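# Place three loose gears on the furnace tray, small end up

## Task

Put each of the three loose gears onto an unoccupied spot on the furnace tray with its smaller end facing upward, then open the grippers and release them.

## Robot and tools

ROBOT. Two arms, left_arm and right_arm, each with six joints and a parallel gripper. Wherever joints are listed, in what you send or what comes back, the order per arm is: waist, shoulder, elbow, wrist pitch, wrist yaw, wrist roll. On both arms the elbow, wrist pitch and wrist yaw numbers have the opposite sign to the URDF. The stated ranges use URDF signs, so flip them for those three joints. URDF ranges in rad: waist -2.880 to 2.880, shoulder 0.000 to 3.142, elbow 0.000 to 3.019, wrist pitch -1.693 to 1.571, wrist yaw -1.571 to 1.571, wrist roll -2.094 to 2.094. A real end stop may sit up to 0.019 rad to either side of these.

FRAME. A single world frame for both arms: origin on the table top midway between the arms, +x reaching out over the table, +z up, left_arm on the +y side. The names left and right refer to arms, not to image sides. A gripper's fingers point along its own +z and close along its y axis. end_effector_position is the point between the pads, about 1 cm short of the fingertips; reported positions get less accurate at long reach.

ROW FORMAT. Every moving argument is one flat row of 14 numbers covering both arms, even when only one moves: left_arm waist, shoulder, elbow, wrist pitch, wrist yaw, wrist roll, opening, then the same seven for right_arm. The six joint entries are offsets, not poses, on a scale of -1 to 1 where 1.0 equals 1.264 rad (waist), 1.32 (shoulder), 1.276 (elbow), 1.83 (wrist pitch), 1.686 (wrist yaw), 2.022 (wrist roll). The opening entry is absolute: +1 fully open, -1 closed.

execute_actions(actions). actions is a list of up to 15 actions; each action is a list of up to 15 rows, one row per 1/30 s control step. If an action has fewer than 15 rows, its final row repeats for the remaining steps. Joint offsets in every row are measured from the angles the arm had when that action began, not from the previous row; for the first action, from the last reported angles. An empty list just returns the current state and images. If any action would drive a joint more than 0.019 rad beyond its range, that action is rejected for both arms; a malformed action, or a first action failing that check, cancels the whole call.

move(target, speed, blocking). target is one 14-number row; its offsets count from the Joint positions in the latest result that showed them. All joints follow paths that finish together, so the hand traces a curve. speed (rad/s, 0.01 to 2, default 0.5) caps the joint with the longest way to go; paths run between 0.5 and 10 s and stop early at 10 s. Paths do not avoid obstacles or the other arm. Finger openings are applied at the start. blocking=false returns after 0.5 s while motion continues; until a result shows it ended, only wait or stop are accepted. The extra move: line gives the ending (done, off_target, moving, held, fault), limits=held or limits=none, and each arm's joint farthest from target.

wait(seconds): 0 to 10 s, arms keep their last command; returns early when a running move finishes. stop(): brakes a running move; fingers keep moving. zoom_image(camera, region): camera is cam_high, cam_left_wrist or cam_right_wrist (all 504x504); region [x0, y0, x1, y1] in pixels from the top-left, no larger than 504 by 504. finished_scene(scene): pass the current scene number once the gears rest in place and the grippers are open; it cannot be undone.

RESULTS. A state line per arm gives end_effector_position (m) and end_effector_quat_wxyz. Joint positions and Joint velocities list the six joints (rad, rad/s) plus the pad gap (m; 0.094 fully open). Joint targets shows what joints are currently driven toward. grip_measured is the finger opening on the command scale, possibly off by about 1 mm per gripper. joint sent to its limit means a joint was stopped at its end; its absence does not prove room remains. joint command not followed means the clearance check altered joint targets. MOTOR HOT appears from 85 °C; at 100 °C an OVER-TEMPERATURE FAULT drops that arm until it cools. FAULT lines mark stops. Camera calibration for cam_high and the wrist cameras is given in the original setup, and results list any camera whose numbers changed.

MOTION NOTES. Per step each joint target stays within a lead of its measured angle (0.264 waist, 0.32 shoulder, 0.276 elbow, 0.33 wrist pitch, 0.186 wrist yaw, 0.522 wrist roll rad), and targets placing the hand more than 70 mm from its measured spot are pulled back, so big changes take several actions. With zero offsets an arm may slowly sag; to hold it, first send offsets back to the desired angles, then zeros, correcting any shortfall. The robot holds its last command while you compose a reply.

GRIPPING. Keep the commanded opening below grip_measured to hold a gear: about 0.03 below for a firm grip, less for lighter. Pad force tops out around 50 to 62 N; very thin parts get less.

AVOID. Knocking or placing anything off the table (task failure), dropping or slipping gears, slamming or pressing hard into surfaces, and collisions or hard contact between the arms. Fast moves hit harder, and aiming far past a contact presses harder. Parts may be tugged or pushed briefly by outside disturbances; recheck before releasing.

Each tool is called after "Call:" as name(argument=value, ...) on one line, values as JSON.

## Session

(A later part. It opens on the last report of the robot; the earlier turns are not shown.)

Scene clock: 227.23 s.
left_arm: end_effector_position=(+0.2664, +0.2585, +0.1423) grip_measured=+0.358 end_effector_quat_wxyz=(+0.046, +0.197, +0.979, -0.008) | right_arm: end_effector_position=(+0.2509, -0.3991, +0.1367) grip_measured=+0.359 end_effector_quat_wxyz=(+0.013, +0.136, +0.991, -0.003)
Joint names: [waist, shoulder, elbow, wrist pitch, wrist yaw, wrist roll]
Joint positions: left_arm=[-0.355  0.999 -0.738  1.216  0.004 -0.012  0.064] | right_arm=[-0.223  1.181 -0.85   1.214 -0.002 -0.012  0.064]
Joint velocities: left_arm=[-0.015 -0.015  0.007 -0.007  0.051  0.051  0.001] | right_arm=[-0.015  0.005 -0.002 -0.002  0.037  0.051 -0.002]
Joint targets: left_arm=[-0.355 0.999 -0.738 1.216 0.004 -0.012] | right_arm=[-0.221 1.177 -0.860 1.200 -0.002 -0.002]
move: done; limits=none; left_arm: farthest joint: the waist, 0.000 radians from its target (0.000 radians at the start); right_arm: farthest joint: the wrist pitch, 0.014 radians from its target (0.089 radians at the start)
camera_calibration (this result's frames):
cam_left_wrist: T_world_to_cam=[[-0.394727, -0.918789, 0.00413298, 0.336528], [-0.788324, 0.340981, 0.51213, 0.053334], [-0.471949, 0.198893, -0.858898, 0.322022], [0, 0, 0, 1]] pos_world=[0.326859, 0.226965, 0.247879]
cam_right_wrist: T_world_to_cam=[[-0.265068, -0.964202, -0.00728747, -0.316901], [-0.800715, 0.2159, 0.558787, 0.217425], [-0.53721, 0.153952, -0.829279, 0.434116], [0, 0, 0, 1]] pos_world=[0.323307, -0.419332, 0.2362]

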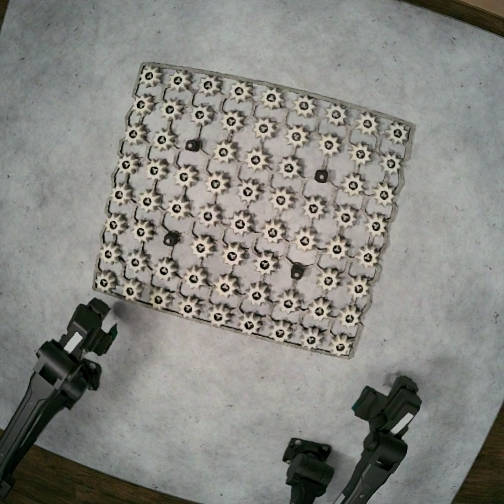

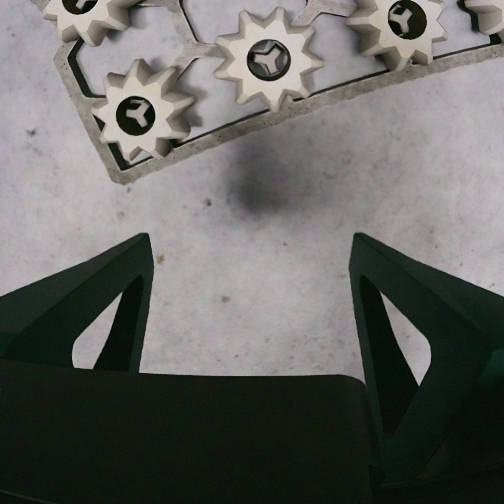

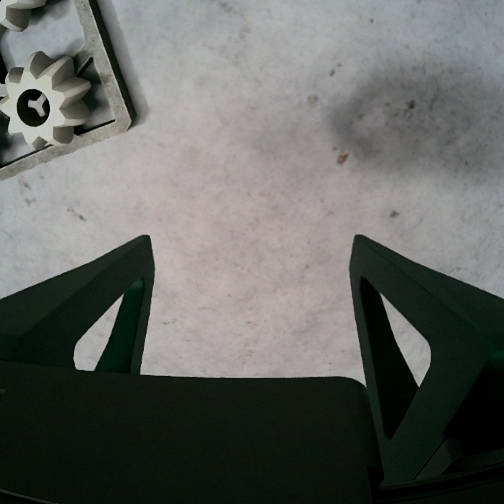

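Call:
zoom_image(camera="cam_high", region=[80,50,430,370])

Region (80, 50, 430, 370) of cam_high's 504x504 image, scaled by 1.440, with more detail than that image has; it fills the top 461 rows of this view, and the rest is white.

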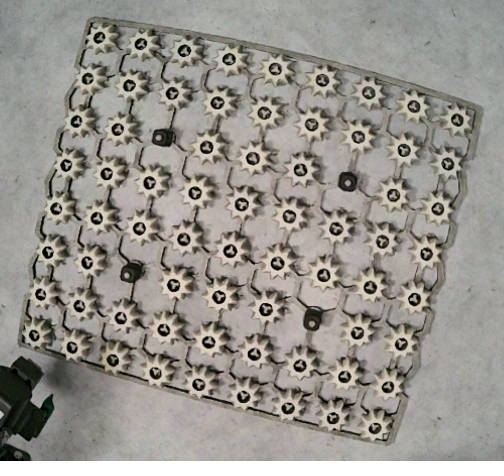

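All places are filled.

Call:
finished_scene(scene=1)

The scene is finished: the task was done.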